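## Task

A free-standing wooden chest with 7 shallow drawers sits on the table, and its fourth drawer counting down from the top contains 3 small round tea tins. Pull that drawer open and place one tin on the table so it rests entirely on the tabletop, upright or on its side. Done only if, at the end, the remaining two tins are still inside that drawer, all drawers are closed, the chest has not been moved from its spot, nothing is still in motion, and nothing stays put only because the robot is holding it. Release everything and withdraw the hand at the end.

## Robot and tools

Robot: one six-joint arm carrying a five-finger right hand. Control and reporting use the hand point, a spot 0.05 m in front of the palm where index pad and thumb tip would meet in a pinch. Its own axes: +z runs along the straightened fingers, +y points out of the palm, +x goes across the palm away from the thumb toward the little finger. Straight fingertips extend 0.06 to 0.07 m past the point along +z. Across the palm the hand spans 0.08 m on the little-finger side; on the thumb side 0.02 m with the thumb swung in front of the palm, up to 0.09 m otherwise. A rigid wrist bracket on the little-finger side stands 0.03 m beyond the point along +y and 0.11 m across, and it can collide.

Scene frame (used in results): origin on the tabletop under the arm base, +z up, +y to the left when facing along +x. Results give end_effector_position in metres, end_effector_quat_wxyz, velocities in m/s and rad/s, joint positions and torques, Wrist force and Wrist torque (N, N m, in hand-point axes, noisy, offset up to about 4 N, saturating near 50 N), and hand readings: hand_measured, hand_stopped_by (moving, target, force, stalled, fault), hand_load_n (positive means pushed open), each listing six motors. HELD marks steps the clearance check blocked; a pose unreachable line means it altered the command. Hand target shows where the controller is currently steering.

The row: 14 numbers, each in [-1, 1], in this order: dx, dy, dz, rx, ry, rz, little, ring, middle, index, thumb_bend, thumb_turn, force_limit, speed. The first six are an offset, not a pose, expressed in the hand point's own axes and measured from the hand point's pose shown in the most recent result (or, before any result in the scene has shown it and for later calls within one reply, from where the robot is when the action begins). Scale: 1.0 equals 0.6 m of travel or 180 degrees; rx, ry, rz form a single rotation vector. Several rows in one action are each counted from that same reference, not chained. All zeros therefore means return to the reference, not stay still. The next six are absolute finger targets: +1 straight/open, -1 curled shut; for thumb_turn +1 is beside the palm, -1 across in front of it. A pinch is roughly index -0.22, thumb_bend -0.75, thumb_turn -0.57. force_limit maps -1..+1 to about 0..10 N at the fingertip (0..15 N for the two thumb motors) and only stops closing. speed maps -1..+1 to near zero..full, where full covers a finger's travel in 0.6 s; close at -0.9 or slower for a soft grip. A wrapping grasp fits objects 0.035 to 0.08 m wide with the thumb pre-turned in front of the palm; the object sits across the palm on the wrist side of the point.

Tools:
- execute_actions {"actions": [...], "pictures": bool}: empty list just reports state. One action {"rows": [[14 numbers], ...], "steps": n} with up to 15 rows and n up to 15 steps of 1/30 s (default 15); the final row repeats. Or one wait {"steps": n} up to 300, counted from the previous result including reply time.
- move {"target": [14 numbers], "speed": m/s 0.002 to 0.5 (default 0.25, turning capped at twice that in rad/s), "stop_force": N 9 to 40, optional}: straight path toward the offset target lasting 0.5 to 10 s; hand numbers are sent at the start. It does not avoid obstacles and the arm may lag or overshoot speed. stop_force halts the path when the wrist senses that much extra push along the target direction, then backs off two steps; use it only with slow, non-rotating moves, not when pulling away from something you touch. The result adds a move: line (done, off_target, moving, held, contact, fault) and limits notes (paced = clipped, held = some steps blocked).
- wait {"seconds": 0 to 10}.
- zoom_image {"camera": cam_high|cam_low|cam_wrist, "region": [x0, y0, x1, y1]} pixels, max 504x504 region. Images: cam_high and cam_low 504x504, cam_wrist 616x616.
- show_instructions: shows reference images.
- finished_scene {"scene": 1 or 2}: ends and grades the scene, irreversible.

Motion limits: each step the commanded pose is clipped to 100 mm and 16 degrees from the measured pose; arm motion trails commands by about 0.17 s; after an action the arm only continues to the last clipped pose, so check the result and send the remainder. Position takes priority over orientation if both cannot be met.

Fingers move only when their target changes by 0.01 or more, then lock on arrival or at force_limit; a lock resists at least 15 N. Resending the same numbers keeps a grip. A lost grip shows as loads dropping near 0.

Avoid: the arm is stiff, so aiming even slightly past a firm contact can trigger a fault stop; a joint hitting its load limit (141 N m large joints, 26.3 N m wrist joints) or any outside force of 150 N halts the arm for 10 s. Holding loads heats motors; 85 °C brakes the arm for minutes. Do not drop or slam things, push hard, drag the chest, or knock anything off the table. Time spent, including thinking, counts, so keep replies brief. Occasionally a loose object gets nudged by an outside push. At the end release, retract, and confirm everything is still.

Each tool is called after "Call:" as name(argument=value, ...), one argument or row to a line, values as JSON.

Reference images:

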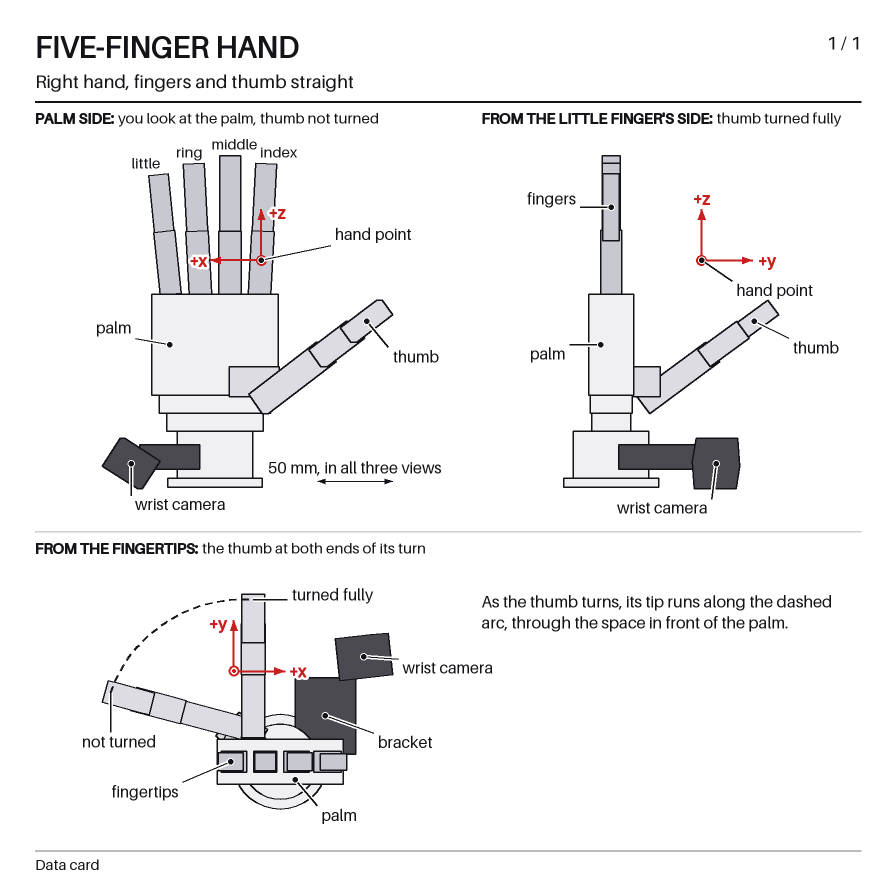

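## Session

Call:
execute_actions(
  actions=[],
)

Scene clock: 0.00 s of 6600.00 s.
end_effector_position=(-0.0427, +0.3396, +0.3291) hand_measured=(+1.000, +1.000, +1.000, +1.000, +1.000, +1.000) hand_load_n=(+0.0, +0.0, +0.0, +0.0, +0.0, +0.0) hand_stopped_by=(target, target, target, target, target, target) hand_force_limit=0.00 hand_speed=-0.80 end_effector_quat_wxyz=(-0.131, +0.991, -0.011, +0.014) end_effector_velocity=(-0.000, +0.000, +0.000) end_effector_angular_velocity=(+0.000, +0.000, -0.001)
Joint positions: [ 1.452 -0.716  1.702  0.773  1.926 -3.222]
Joint velocities: [ 0.    -0.    -0.001  0.001 -0.     0.001]
Joint torques (N m, as the arm reports them, + toward a larger angle): no reading
Wrist force (N, on the end effector, along its own x y z axes, offset not removed): no reading
Wrist torque (N m, same axes, about the end effector's origin, offset not removed): no reading
Hand target: -0.043, +0.340, +0.329; -0.131, +0.991, -0.011, +0.014

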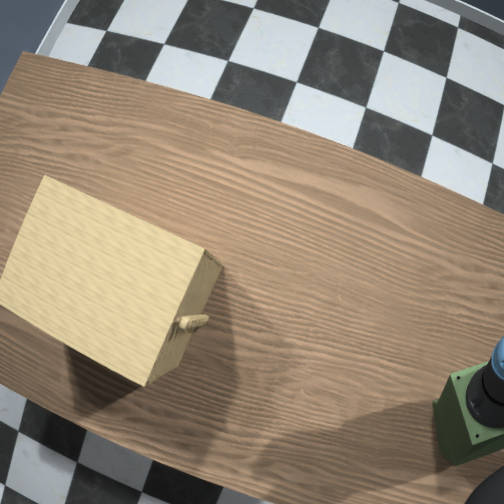

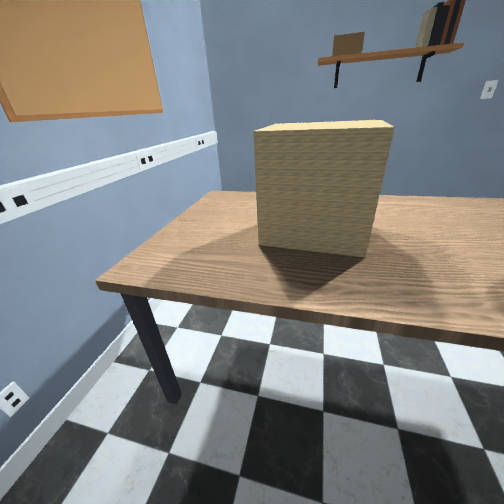

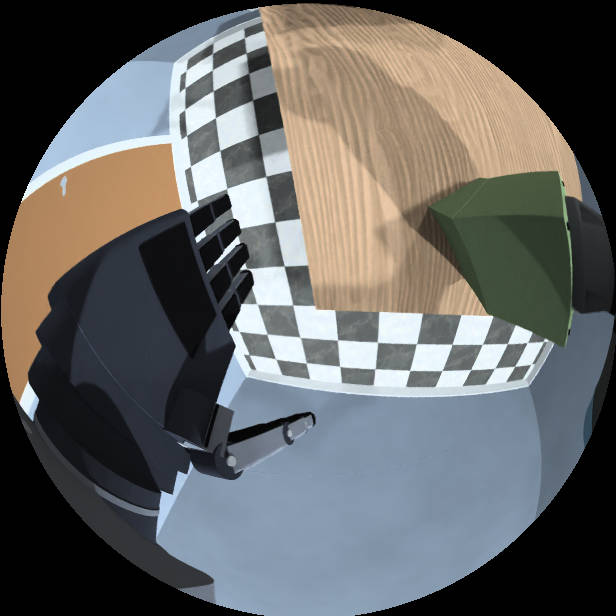

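Call:
zoom_image(
  camera="cam_high",
  region=[100, 220, 280, 400],
)

Call:
zoom_image(
  camera="cam_low",
  region=[230, 100, 430, 300],
)

Region (100, 220, 280, 400) of cam_high's 504x504 image, scaled by 2.800, with more detail than that image has.

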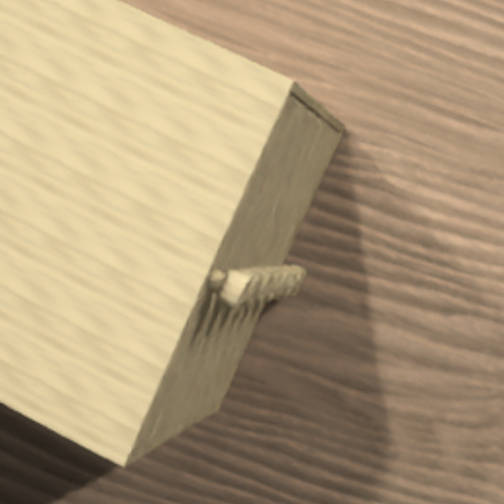

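Region (230, 100, 430, 300) of cam_low's 504x504 image, scaled by 2.520, with more detail than that image has.

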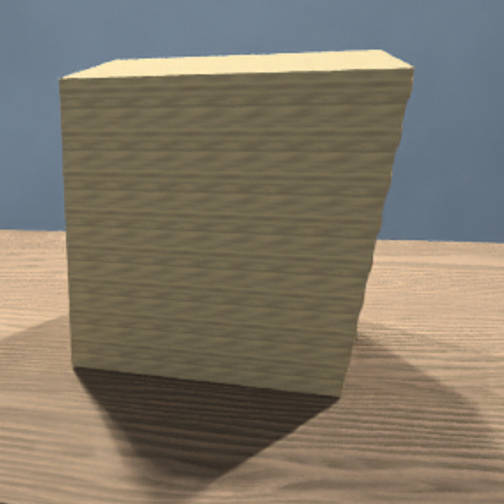

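Call:
move(
  target=[0.407,0.108,-0.138,0,0,0.75,1,1,1,1,1,1,0,1],
  speed=0.5,
)

Scene clock: 19.13 s of 6600.00 s.
end_effector_position=(+0.1974, +0.2493, +0.3978) hand_measured=(+1.000, +1.000, +1.000, +1.000, +1.000, +1.000) hand_load_n=(+0.0, +0.0, +0.0, +0.0, +0.0, +0.0) hand_stopped_by=(target, target, target, target, target, target) hand_force_limit=0.00 hand_speed=1.00 end_effector_quat_wxyz=(+0.063, -0.370, +0.920, +0.116) end_effector_velocity=(+0.002, -0.000, +0.001) end_effector_angular_velocity=(-0.001, +0.003, -0.013)
Joint positions: [ 0.779 -1.394  2.073  0.805  1.962 -1.591]
Joint velocities: [-0.001 -0.001 -0.002  0.003  0.001  0.013]
Joint torques (N m, as the arm reports them, + toward a larger angle): [ -2.27 -26.09 -29.75   3.94   2.21   1.97]
Wrist force (N, on the end effector, along its own x y z axes, offset not removed): [-1.4 -0.8 -0.2]
Wrist torque (N m, same axes, about the end effector's origin, offset not removed): [-0.15 0.55 0.10]
Hand target: +0.198, +0.249, +0.398; +0.062, -0.369, +0.920, +0.115
Off the commanded pose: 0.001 m, 0 deg.
After step 90, 13.10 s passed at rest.
move: done

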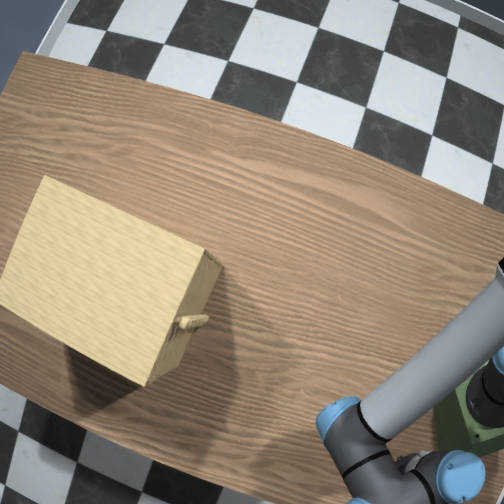

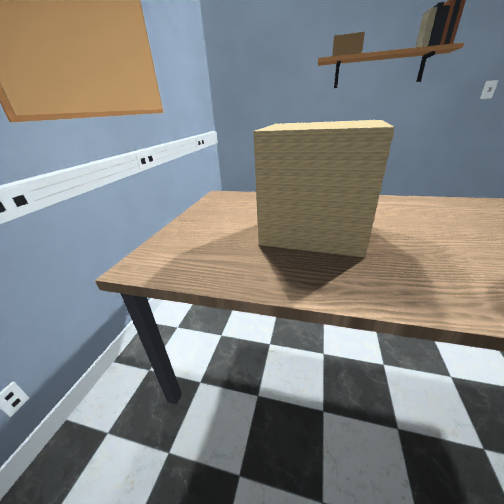

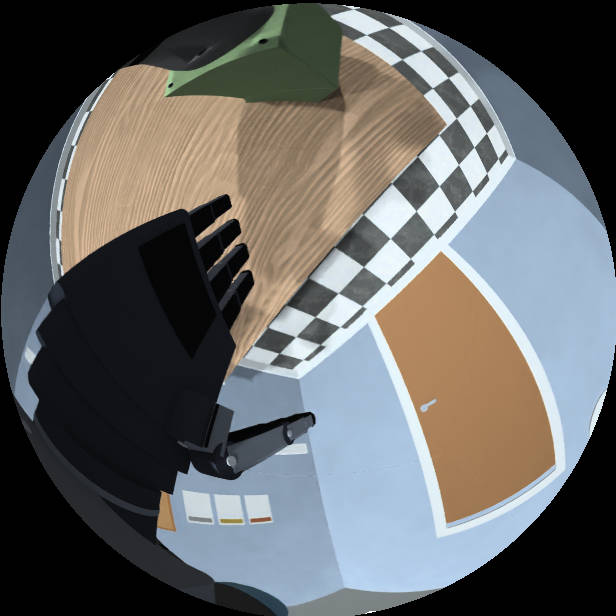

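Call:
move(
  target=[0.102,-0.349,-0.082,0,0,0.75,1,1,1,1,1,1,0,1],
  speed=0.5,
)

Scene clock: 24.00 s of 6600.00 s.
end_effector_position=(+0.2973, +0.0495, +0.3982) hand_measured=(+1.000, +1.000, +1.000, +1.000, +1.000, +1.000) hand_load_n=(+0.0, +0.0, +0.0, +0.0, +0.0, +0.0) hand_stopped_by=(target, target, target, target, target, target) hand_force_limit=0.00 hand_speed=1.00 end_effector_quat_wxyz=(-0.083, +0.708, +0.694, +0.102) end_effector_velocity=(+0.001, -0.001, +0.000) end_effector_angular_velocity=(-0.002, +0.003, -0.014)
Joint positions: [ 0.492 -1.722  2.153  0.942  1.921  0.459]
Joint velocities: [-0.001  0.002 -0.004  0.002  0.002  0.013]
Joint torques (N m, as the arm reports them, + toward a larger angle): [ -6.99   2.89 -29.53   3.93   1.93   1.84]
Wrist force (N, on the end effector, along its own x y z axes, offset not removed): [1.1 1.2 1.0]
Wrist torque (N m, same axes, about the end effector's origin, offset not removed): [0.08 0.19 0.38]
Hand target: +0.297, +0.049, +0.398; -0.083, +0.708, +0.694, +0.102
Off the commanded pose: 0.000 m, 0 deg.
move: done

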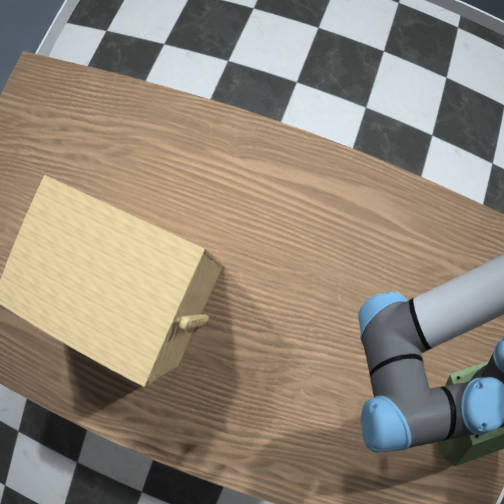

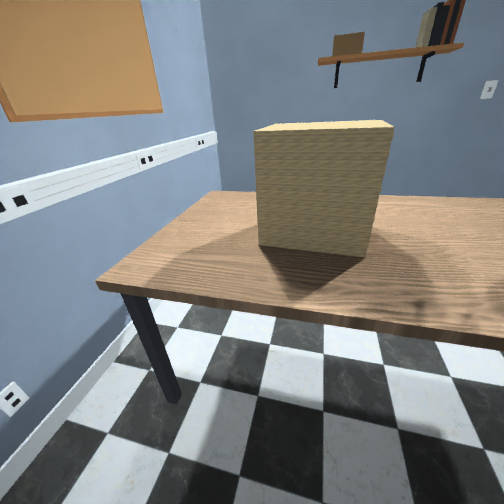

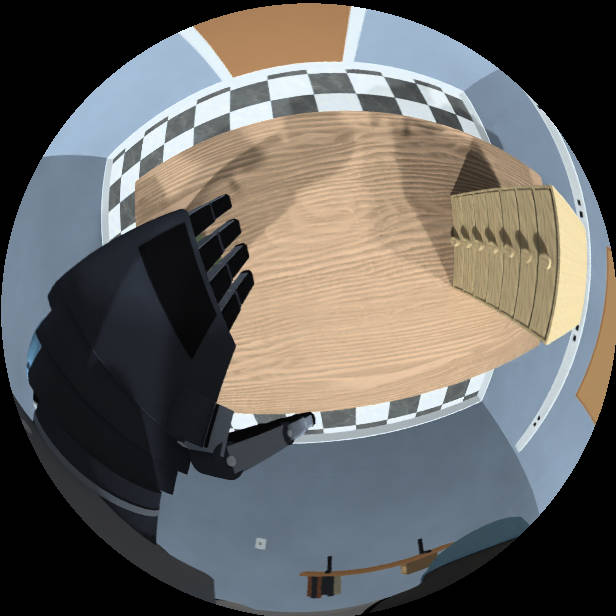

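Call:
move(
  target=[-0.077,0.362,0.382,-0.202,0.392,0.164,-1,-1,-1,0.4,-0.6,-0.57,0,1],
  speed=0.3,
)

Scene clock: 48.07 s of 6600.00 s.
end_effector_position=(+0.5206, +0.0592, +0.1703) hand_measured=(-1.000, -1.000, -1.000, +0.400, -0.600, -0.570) hand_load_n=(+0.0, +0.0, +0.0, +0.0, +0.0, +0.0) hand_stopped_by=(target, target, target, target, target, target) hand_force_limit=0.00 hand_speed=1.00 end_effector_quat_wxyz=(-0.272, +0.652, +0.273, +0.653) end_effector_velocity=(-0.000, +0.001, +0.000) end_effector_angular_velocity=(+0.001, +0.002, -0.029)
Joint positions: [-0.707 -1.062  2.299 -0.535  0.177  0.314]
Joint velocities: [ 0.011 -0.045  0.054 -0.202  0.018  0.194]
Joint torques (N m, as the arm reports them, + toward a larger angle): [ 25.43 -41.2   21.73  -0.66   1.36   2.27]
Wrist force (N, on the end effector, along its own x y z axes, offset not removed): [0.9 0.2 -1.8]
Wrist torque (N m, same axes, about the end effector's origin, offset not removed): [0.28 0.22 0.34]
Hand target: +0.521, +0.059, +0.170; -0.271, +0.652, +0.272, +0.654
Off the commanded pose: 0.000 m, 0 deg.
After step 90, 17.53 s passed at rest.
move: done

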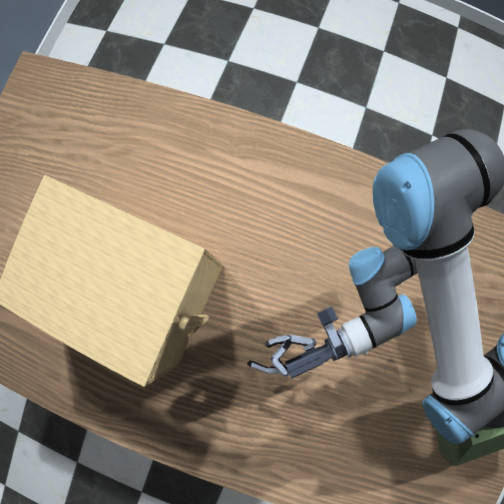

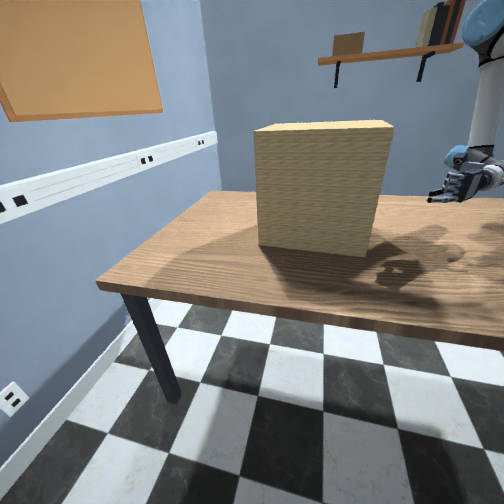

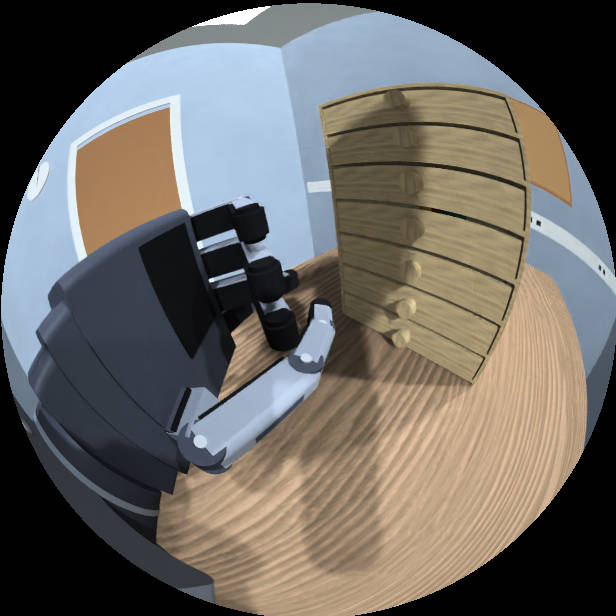

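Call:
zoom_image(
  camera="cam_wrist",
  region=[230, 170, 480, 400],
)

Call:
zoom_image(
  camera="cam_high",
  region=[150, 280, 350, 400],
)

Region (230, 170, 480, 400) of cam_wrist's 616x616 image, scaled by 2.016, with more detail than that image has; it fills the top 464 rows of this view, and the rest is white.

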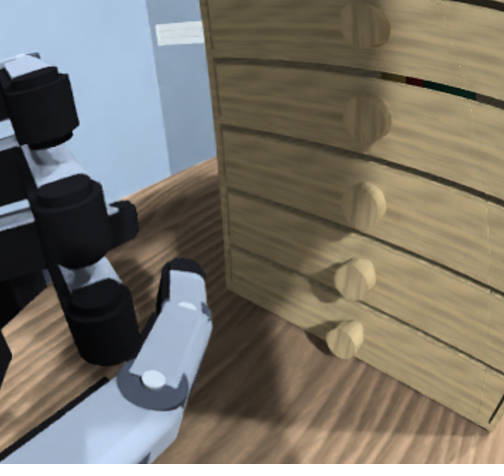

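Region (150, 280, 350, 400) of cam_high's 504x504 image, scaled by 2.520, with more detail than that image has; it fills the top 302 rows of this view, and the rest is white.

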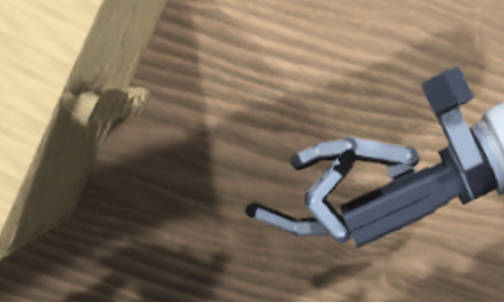

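Call:
move(
  target=[-0.025,0.035,0.035,-0.028,-0.168,-0.185,-1,-1,-1,0.3,-0.6,-0.57,0,1],
  speed=0.2,
)

Scene clock: 58.73 s of 6600.00 s.
end_effector_position=(+0.5502, +0.0594, +0.1554) hand_measured=(-1.000, -1.000, -1.000, +0.300, -0.600, -0.570) hand_load_n=(+0.0, +0.0, +0.0, +0.0, +0.0, +0.0) hand_stopped_by=(target, target, target, target, target, target) hand_force_limit=0.00 hand_speed=1.00 end_effector_quat_wxyz=(+0.032, +0.704, +0.478, +0.524) end_effector_velocity=(+0.000, -0.000, -0.001) end_effector_angular_velocity=(-0.013, +0.001, -0.003)
Joint positions: [-0.395 -1.183  2.353 -0.723  0.974  0.035]
Joint velocities: [ 0.007  0.001 -0.001 -0.005  0.017 -0.003]
Joint torques (N m, as the arm reports them, + toward a larger angle): [ 27.36 -15.32 -11.68  -1.41   1.5   -1.68]
Wrist force (N, on the end effector, along its own x y z axes, offset not removed): [1.1 1.2 -0.9]
Wrist torque (N m, same axes, about the end effector's origin, offset not removed): [0.31 0.10 0.31]
Hand target: +0.550, +0.059, +0.155; +0.032, +0.704, +0.479, +0.524
Off the commanded pose: 0.000 m, 0 deg.
After step 90, 5.20 s passed at rest.
move: done

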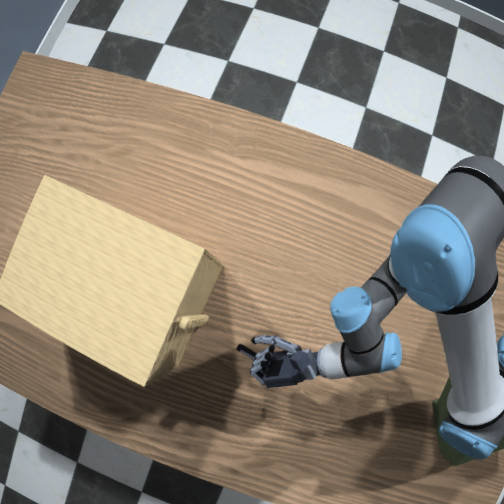

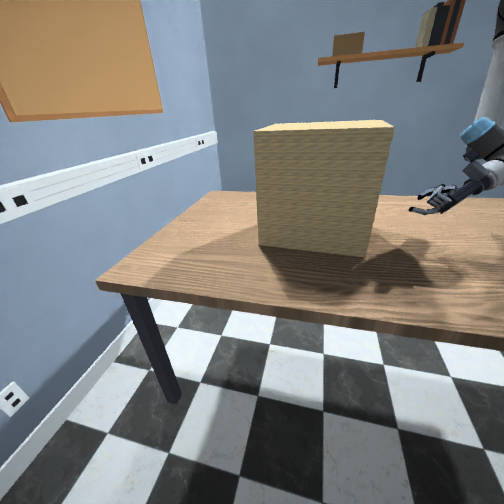

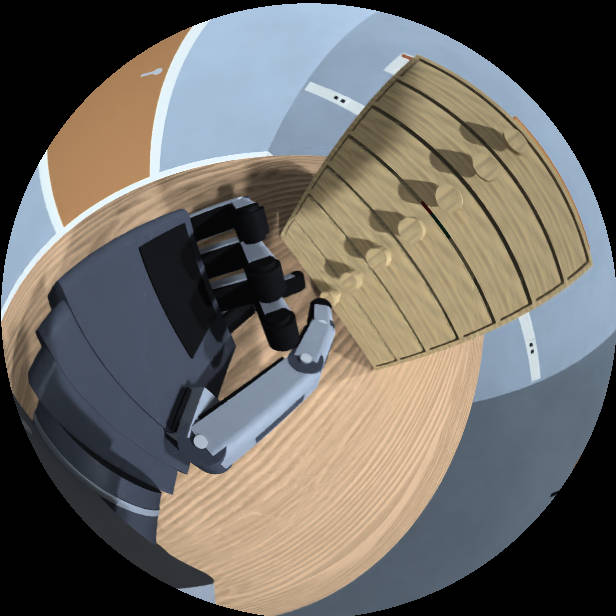

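Call:
move(
  target=[0.042,0.075,0.046,0,0,0,-1,-1,-1,0.3,-0.6,-0.57,0,1],
  speed=0.15,
)

Call:
zoom_image(
  camera="cam_high",
  region=[150, 270, 290, 390],
)

Scene clock: 66.40 s of 6600.00 s.
end_effector_position=(+0.5998, +0.0654, +0.1854) hand_measured=(-1.000, -1.000, -1.000, +0.300, -0.600, -0.570) hand_load_n=(+0.0, +0.0, +0.0, +0.0, +0.0, +0.0) hand_stopped_by=(target, target, target, target, target, target) hand_force_limit=0.00 hand_speed=1.00 end_effector_quat_wxyz=(+0.032, +0.704, +0.478, +0.524) end_effector_velocity=(+0.003, +0.000, +0.001) end_effector_angular_velocity=(+0.000, +0.001, -0.001)
Joint positions: [-0.282 -1.226  2.223 -0.579  1.077  0.09 ]
Joint velocities: [ 0.004 -0.001 -0.007  0.007  0.005  0.002]
Joint torques (N m, as the arm reports them, + toward a larger angle): [ 29.29 -41.21 -15.93   2.75   1.49   1.93]
Wrist force (N, on the end effector, along its own x y z axes, offset not removed): [1.3 0.9 -2.5]
Wrist torque (N m, same axes, about the end effector's origin, offset not removed): [0.34 0.09 0.33]
Hand target: +0.600, +0.065, +0.186; +0.032, +0.704, +0.478, +0.524
Off the commanded pose: 0.000 m, 0 deg.
After step 90, 3.70 s passed at rest.
move: done

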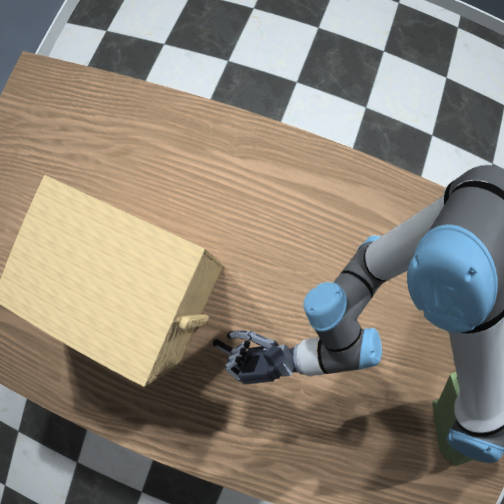

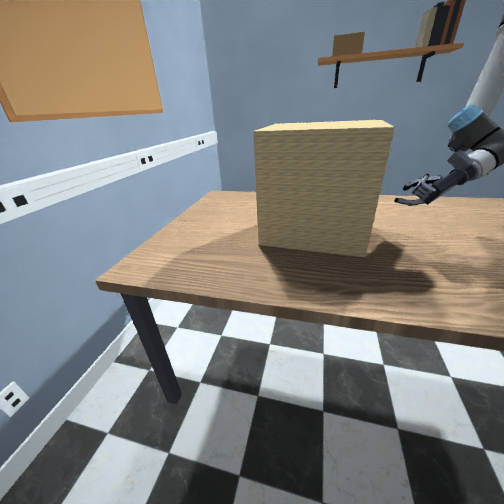

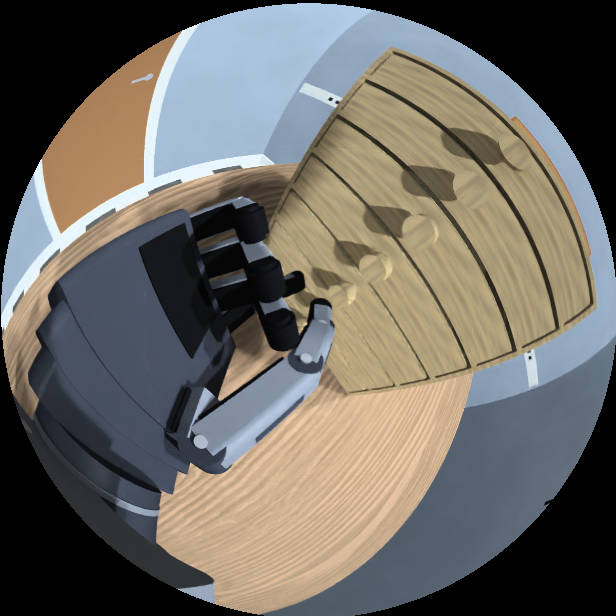

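Region (150, 270, 290, 390) of cam_high's 504x504 image, scaled by 3.600, with more detail than that image has; it fills the top 432 rows of this view, and the rest is white.

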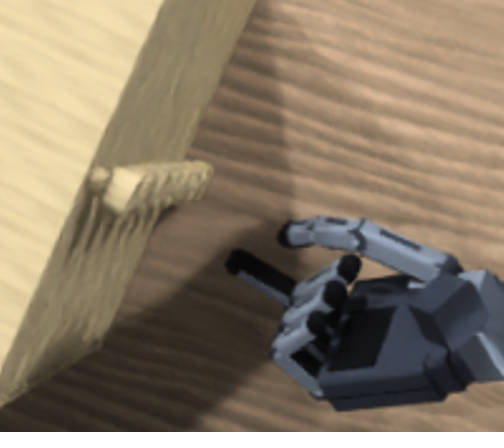

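Call:
move(
  target=[0,0.048,0.047,0,0,0,-1,-1,-1,0.3,-0.6,-0.57,0,1],
  speed=0.1,
)

Call:
zoom_image(
  camera="cam_high",
  region=[150, 270, 290, 390],
)

Call:
zoom_image(
  camera="cam_wrist",
  region=[230, 170, 450, 390],
)

Scene clock: 71.30 s of 6600.00 s.
end_effector_position=(+0.6396, +0.0628, +0.1885) hand_measured=(-1.000, -1.000, -1.000, +0.300, -0.600, -0.570) hand_load_n=(+0.0, +0.0, +0.0, +0.0, +0.0, +0.0) hand_stopped_by=(target, target, target, target, target, target) hand_force_limit=0.00 hand_speed=1.00 end_effector_quat_wxyz=(+0.032, +0.704, +0.478, +0.524) end_effector_velocity=(+0.003, -0.000, +0.000) end_effector_angular_velocity=(-0.001, -0.001, -0.000)
Joint positions: [-0.251 -1.198  2.108 -0.497  1.106  0.104]
Joint velocities: [ 0.002  0.002 -0.009  0.005  0.002  0.   ]
Joint torques (N m, as the arm reports them, + toward a larger angle): [ 29.27 -18.91 -19.35   3.     1.36   1.79]
Wrist force (N, on the end effector, along its own x y z axes, offset not removed): [0.5 -0.7 -0.9]
Wrist torque (N m, same axes, about the end effector's origin, offset not removed): [-0.04 0.37 0.27]
Hand target: +0.640, +0.063, +0.189; +0.032, +0.704, +0.478, +0.524
Off the commanded pose: 0.000 m, 0 deg.
After step 90, 0.97 s passed at rest.
move: done

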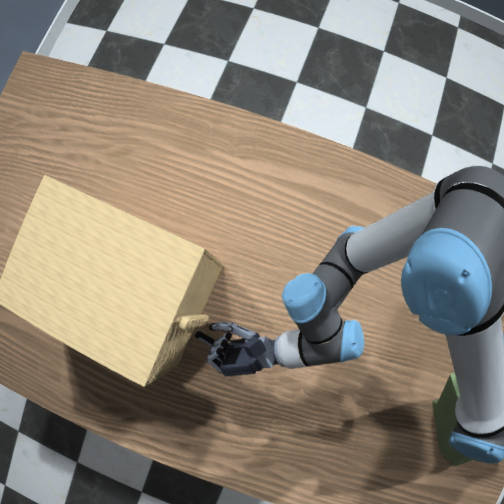

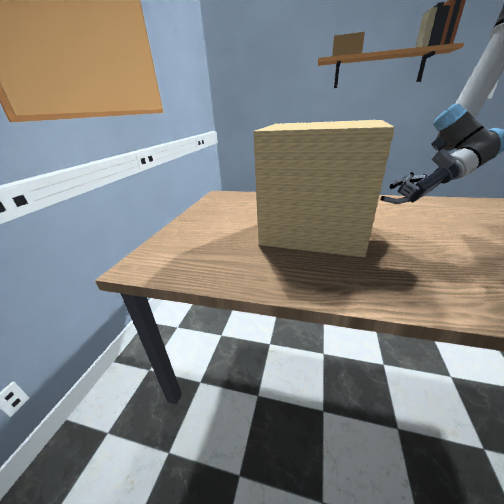

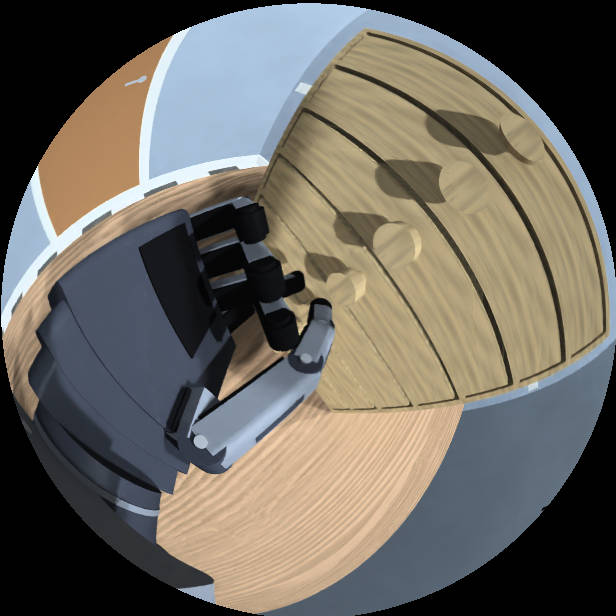

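Region (150, 270, 290, 390) of cam_high's 504x504 image, scaled by 3.600, with more detail than that image has; it fills the top 432 rows of this view, and the rest is white.

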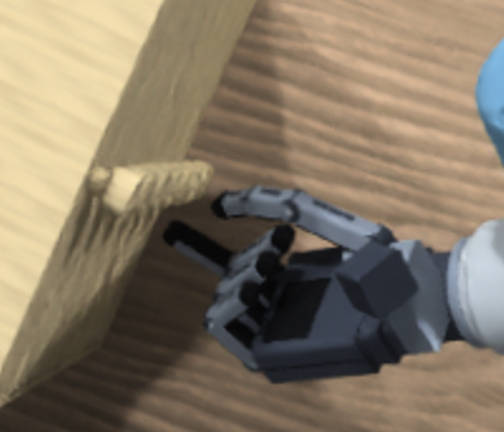

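Region (230, 170, 450, 390) of cam_wrist's 616x616 image, scaled by 2.291, with more detail than that image has.

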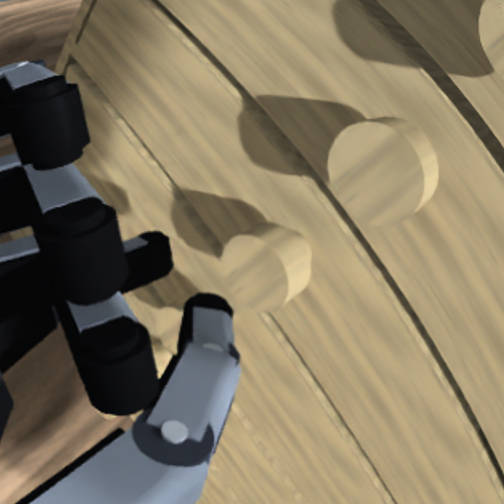

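Call:
move(
  target=[0,0.031,0.029,0,0,0,-1,-1,-1,0.3,-0.3,-0.57,0,1],
  speed=0.05,
)

Call:
zoom_image(
  camera="cam_high",
  region=[150, 270, 290, 390],
)

Call:
zoom_image(
  camera="cam_wrist",
  region=[230, 170, 450, 390],
)

Scene clock: 75.37 s of 6600.00 s.
end_effector_position=(+0.6645, +0.0607, +0.1909) hand_measured=(-1.000, -1.000, -1.000, +0.300, -0.300, -0.570) hand_load_n=(+0.0, +0.0, +0.0, -1.0, +0.0, +0.0) hand_stopped_by=(target, target, target, target, target, target) hand_force_limit=0.00 hand_speed=1.00 end_effector_quat_wxyz=(+0.031, +0.704, +0.478, +0.524) end_effector_velocity=(+0.002, +0.000, +0.000) end_effector_angular_velocity=(-0.000, +0.000, +0.000)
Joint positions: [-0.235 -1.179  2.034 -0.446  1.12   0.111]
Joint velocities: [ 0.002  0.002 -0.007  0.005  0.001  0.   ]
Joint torques (N m, as the arm reports them, + toward a larger angle): [ 30.03 -22.8  -26.71   0.26   1.52   1.56]
Wrist force (N, on the end effector, along its own x y z axes, offset not removed): [-2.7 -6.3 -9.1]
Wrist torque (N m, same axes, about the end effector's origin, offset not removed): [0.52 0.71 0.15]
Hand target: +0.665, +0.061, +0.191; +0.032, +0.704, +0.478, +0.524
Off the commanded pose: 0.000 m, 0 deg.
After step 90, 0.17 s passed at rest.
move: done

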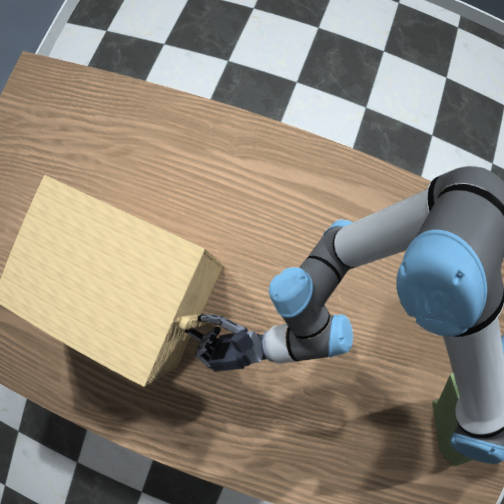

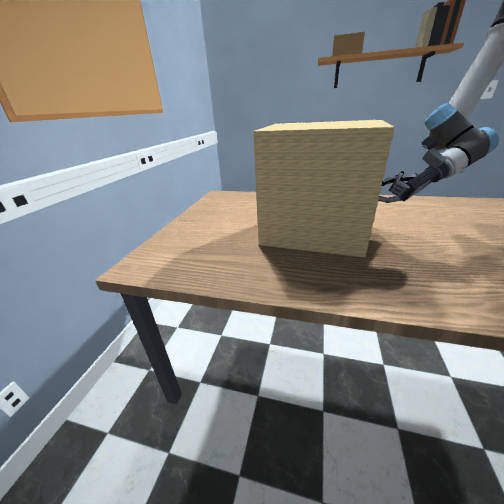

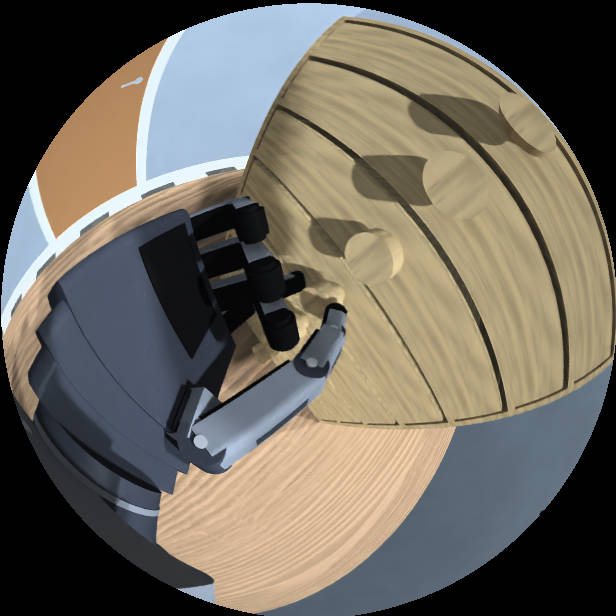

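Region (150, 270, 290, 390) of cam_high's 504x504 image, scaled by 3.600, with more detail than that image has; it fills the top 432 rows of this view, and the rest is white.

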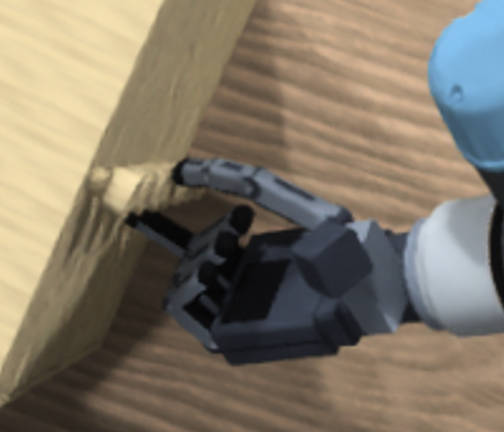

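Region (230, 170, 450, 390) of cam_wrist's 616x616 image, scaled by 2.291, with more detail than that image has.

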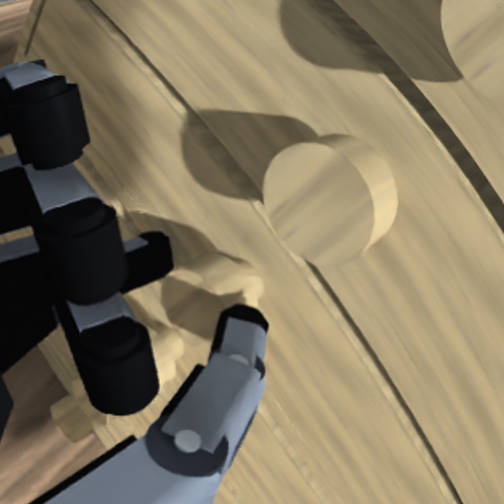

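Call:
move(
  target=[0.0,0.006,0.005,0,0,0,-1,-1,-1,0.12,-0.05,-0.57,0,-0.5],
  speed=0.005,
)

Call:
zoom_image(
  camera="cam_wrist",
  region=[230, 170, 450, 390],
)

Call:
zoom_image(
  camera="cam_high",
  region=[160, 290, 240, 360],
)

Scene clock: 80.07 s of 6600.00 s.
end_effector_position=(+0.6690, +0.0602, +0.1915) hand_measured=(-1.000, -1.000, -1.000, +0.276, -0.050, -0.570) hand_load_n=(+0.0, +0.0, +0.0, -4.5, +0.0, +0.0) hand_stopped_by=(target, target, target, force, target, target) hand_force_limit=0.00 hand_speed=-0.50 end_effector_quat_wxyz=(+0.031, +0.704, +0.478, +0.524) end_effector_velocity=(+0.002, -0.000, +0.001) end_effector_angular_velocity=(-0.001, -0.002, -0.000)
Joint positions: [-0.232 -1.176  2.021 -0.437  1.122  0.112]
Joint velocities: [ 0.001  0.    -0.004  0.002  0.001 -0.   ]
Joint torques (N m, as the arm reports them, + toward a larger angle): [ 16.29 -39.64 -70.55 -16.16   5.71   0.79]
Wrist force (N, on the end effector, along its own x y z axes, offset not removed): [18.0 -50.0 -50.0]
Wrist torque (N m, same axes, about the end effector's origin, offset not removed): [3.23 0.46 0.78]
Hand target: +0.669, +0.060, +0.191; +0.031, +0.704, +0.478, +0.524
Off the commanded pose: 0.000 m, 0 deg.
After step 90, 0.60 s passed at rest.
move: done

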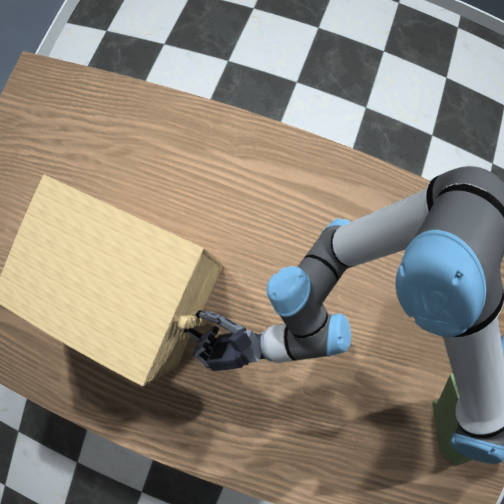

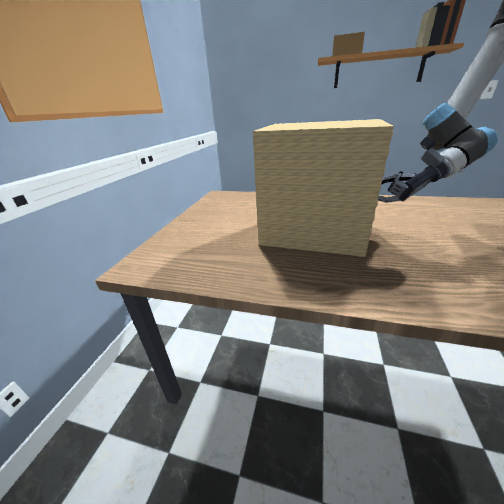

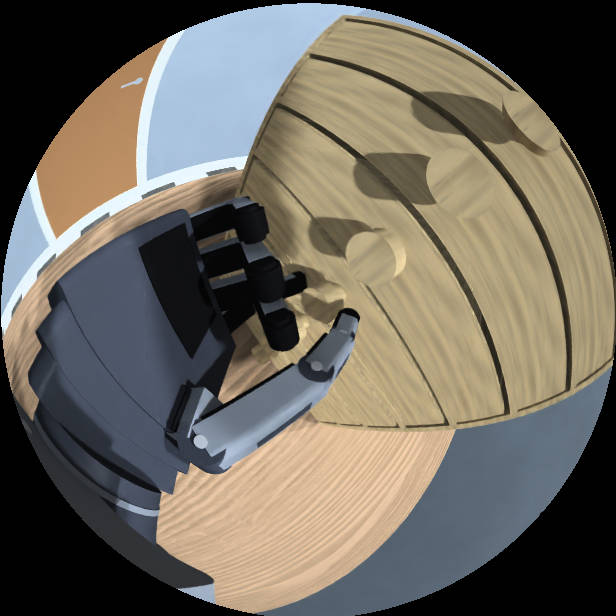

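Region (230, 170, 450, 390) of cam_wrist's 616x616 image, scaled by 2.291, with more detail than that image has.

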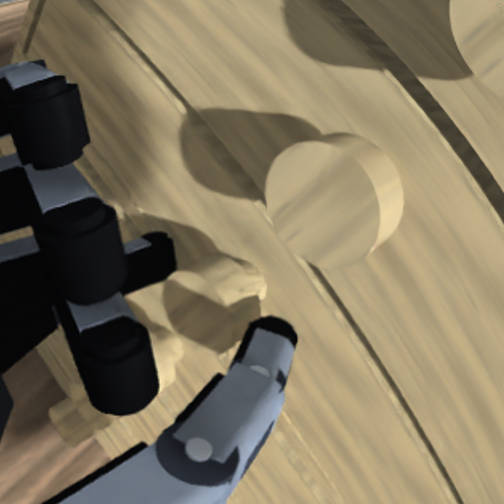

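Region (160, 290, 240, 360) of cam_high's 504x504 image, scaled by 6.300, with more detail than that image has; it fills the top 441 rows of this view, and the rest is white.

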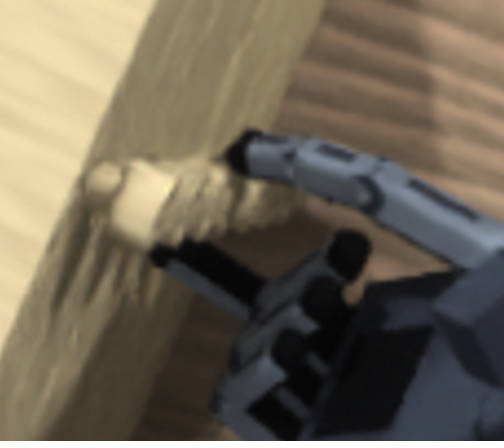

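Call:
move(
  target=[0.0,-0.0085,-0.0105,0,0,0,-1,-1,-1,0.29,-0.05,-0.57,0,-0.5],
  speed=0.02,
)

Call:
zoom_image(
  camera="cam_wrist",
  region=[230, 170, 450, 390],
)

Call:
zoom_image(
  camera="cam_high",
  region=[160, 290, 240, 360],
)

Scene clock: 82.63 s of 6600.00 s.
end_effector_position=(+0.6611, +0.0601, +0.1915) hand_measured=(-1.000, -1.000, -1.000, +0.290, -0.050, -0.570) hand_load_n=(+0.0, +0.0, +0.0, +0.0, +0.0, +0.0) hand_stopped_by=(target, target, target, force, target, target) hand_force_limit=0.00 hand_speed=-0.50 end_effector_quat_wxyz=(+0.031, +0.704, +0.478, +0.524) end_effector_velocity=(-0.003, +0.001, -0.001) end_effector_angular_velocity=(+0.001, +0.002, +0.001)
Joint positions: [-0.238 -1.185  2.045 -0.45   1.117  0.11 ]
Joint velocities: [-0.002 -0.001  0.008 -0.003 -0.002 -0.001]
Joint torques (N m, as the arm reports them, + toward a larger angle): [  4.89 -43.64  10.12  -1.56  -3.66  -1.82]
Wrist force (N, on the end effector, along its own x y z axes, offset not removed): [2.2 -0.8 -1.0]
Wrist torque (N m, same axes, about the end effector's origin, offset not removed): [-0.09 -0.15 0.38]
Hand target: +0.661, +0.060, +0.191; +0.031, +0.704, +0.478, +0.524
Off the commanded pose: 0.000 m, 0 deg.
move: done

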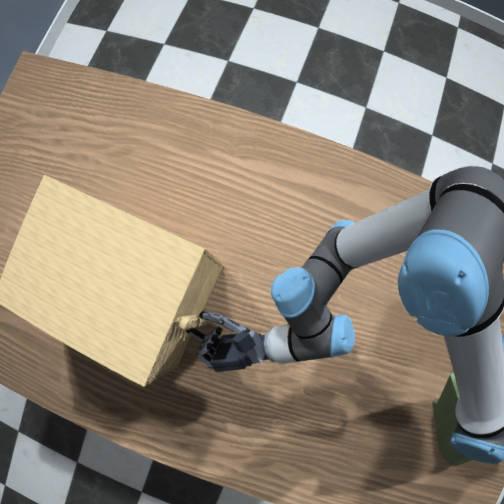

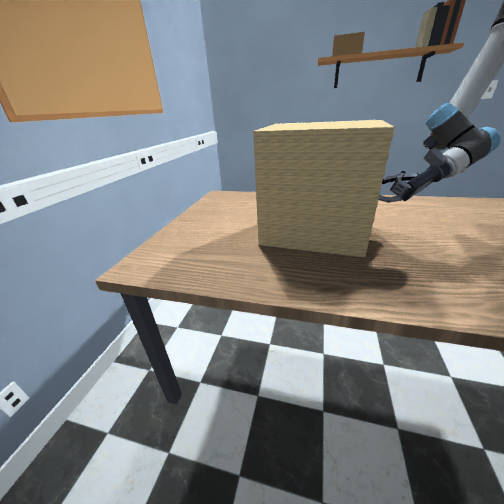

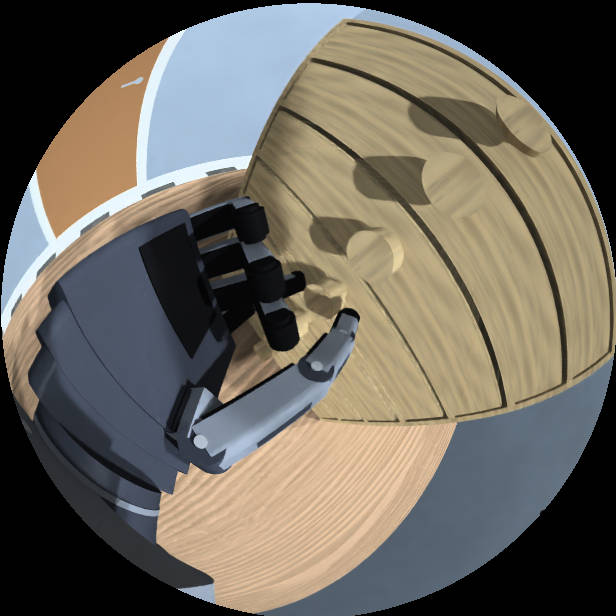

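Region (230, 170, 450, 390) of cam_wrist's 616x616 image, scaled by 2.291, with more detail than that image has.

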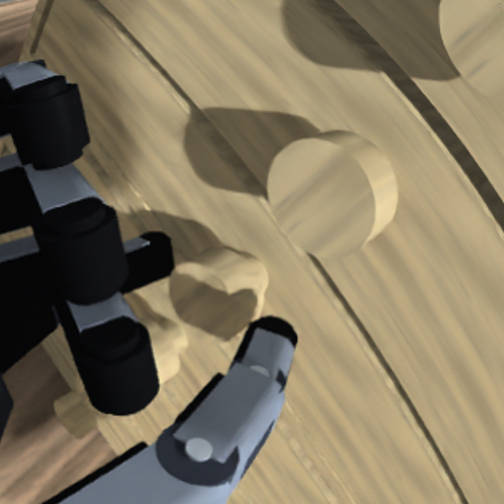

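Region (160, 290, 240, 360) of cam_high's 504x504 image, scaled by 6.300, with more detail than that image has; it fills the top 441 rows of this view, and the rest is white.

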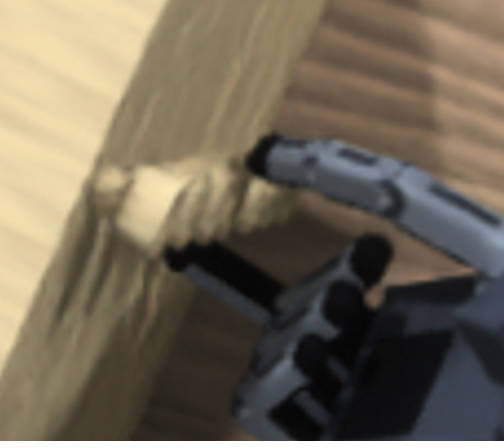

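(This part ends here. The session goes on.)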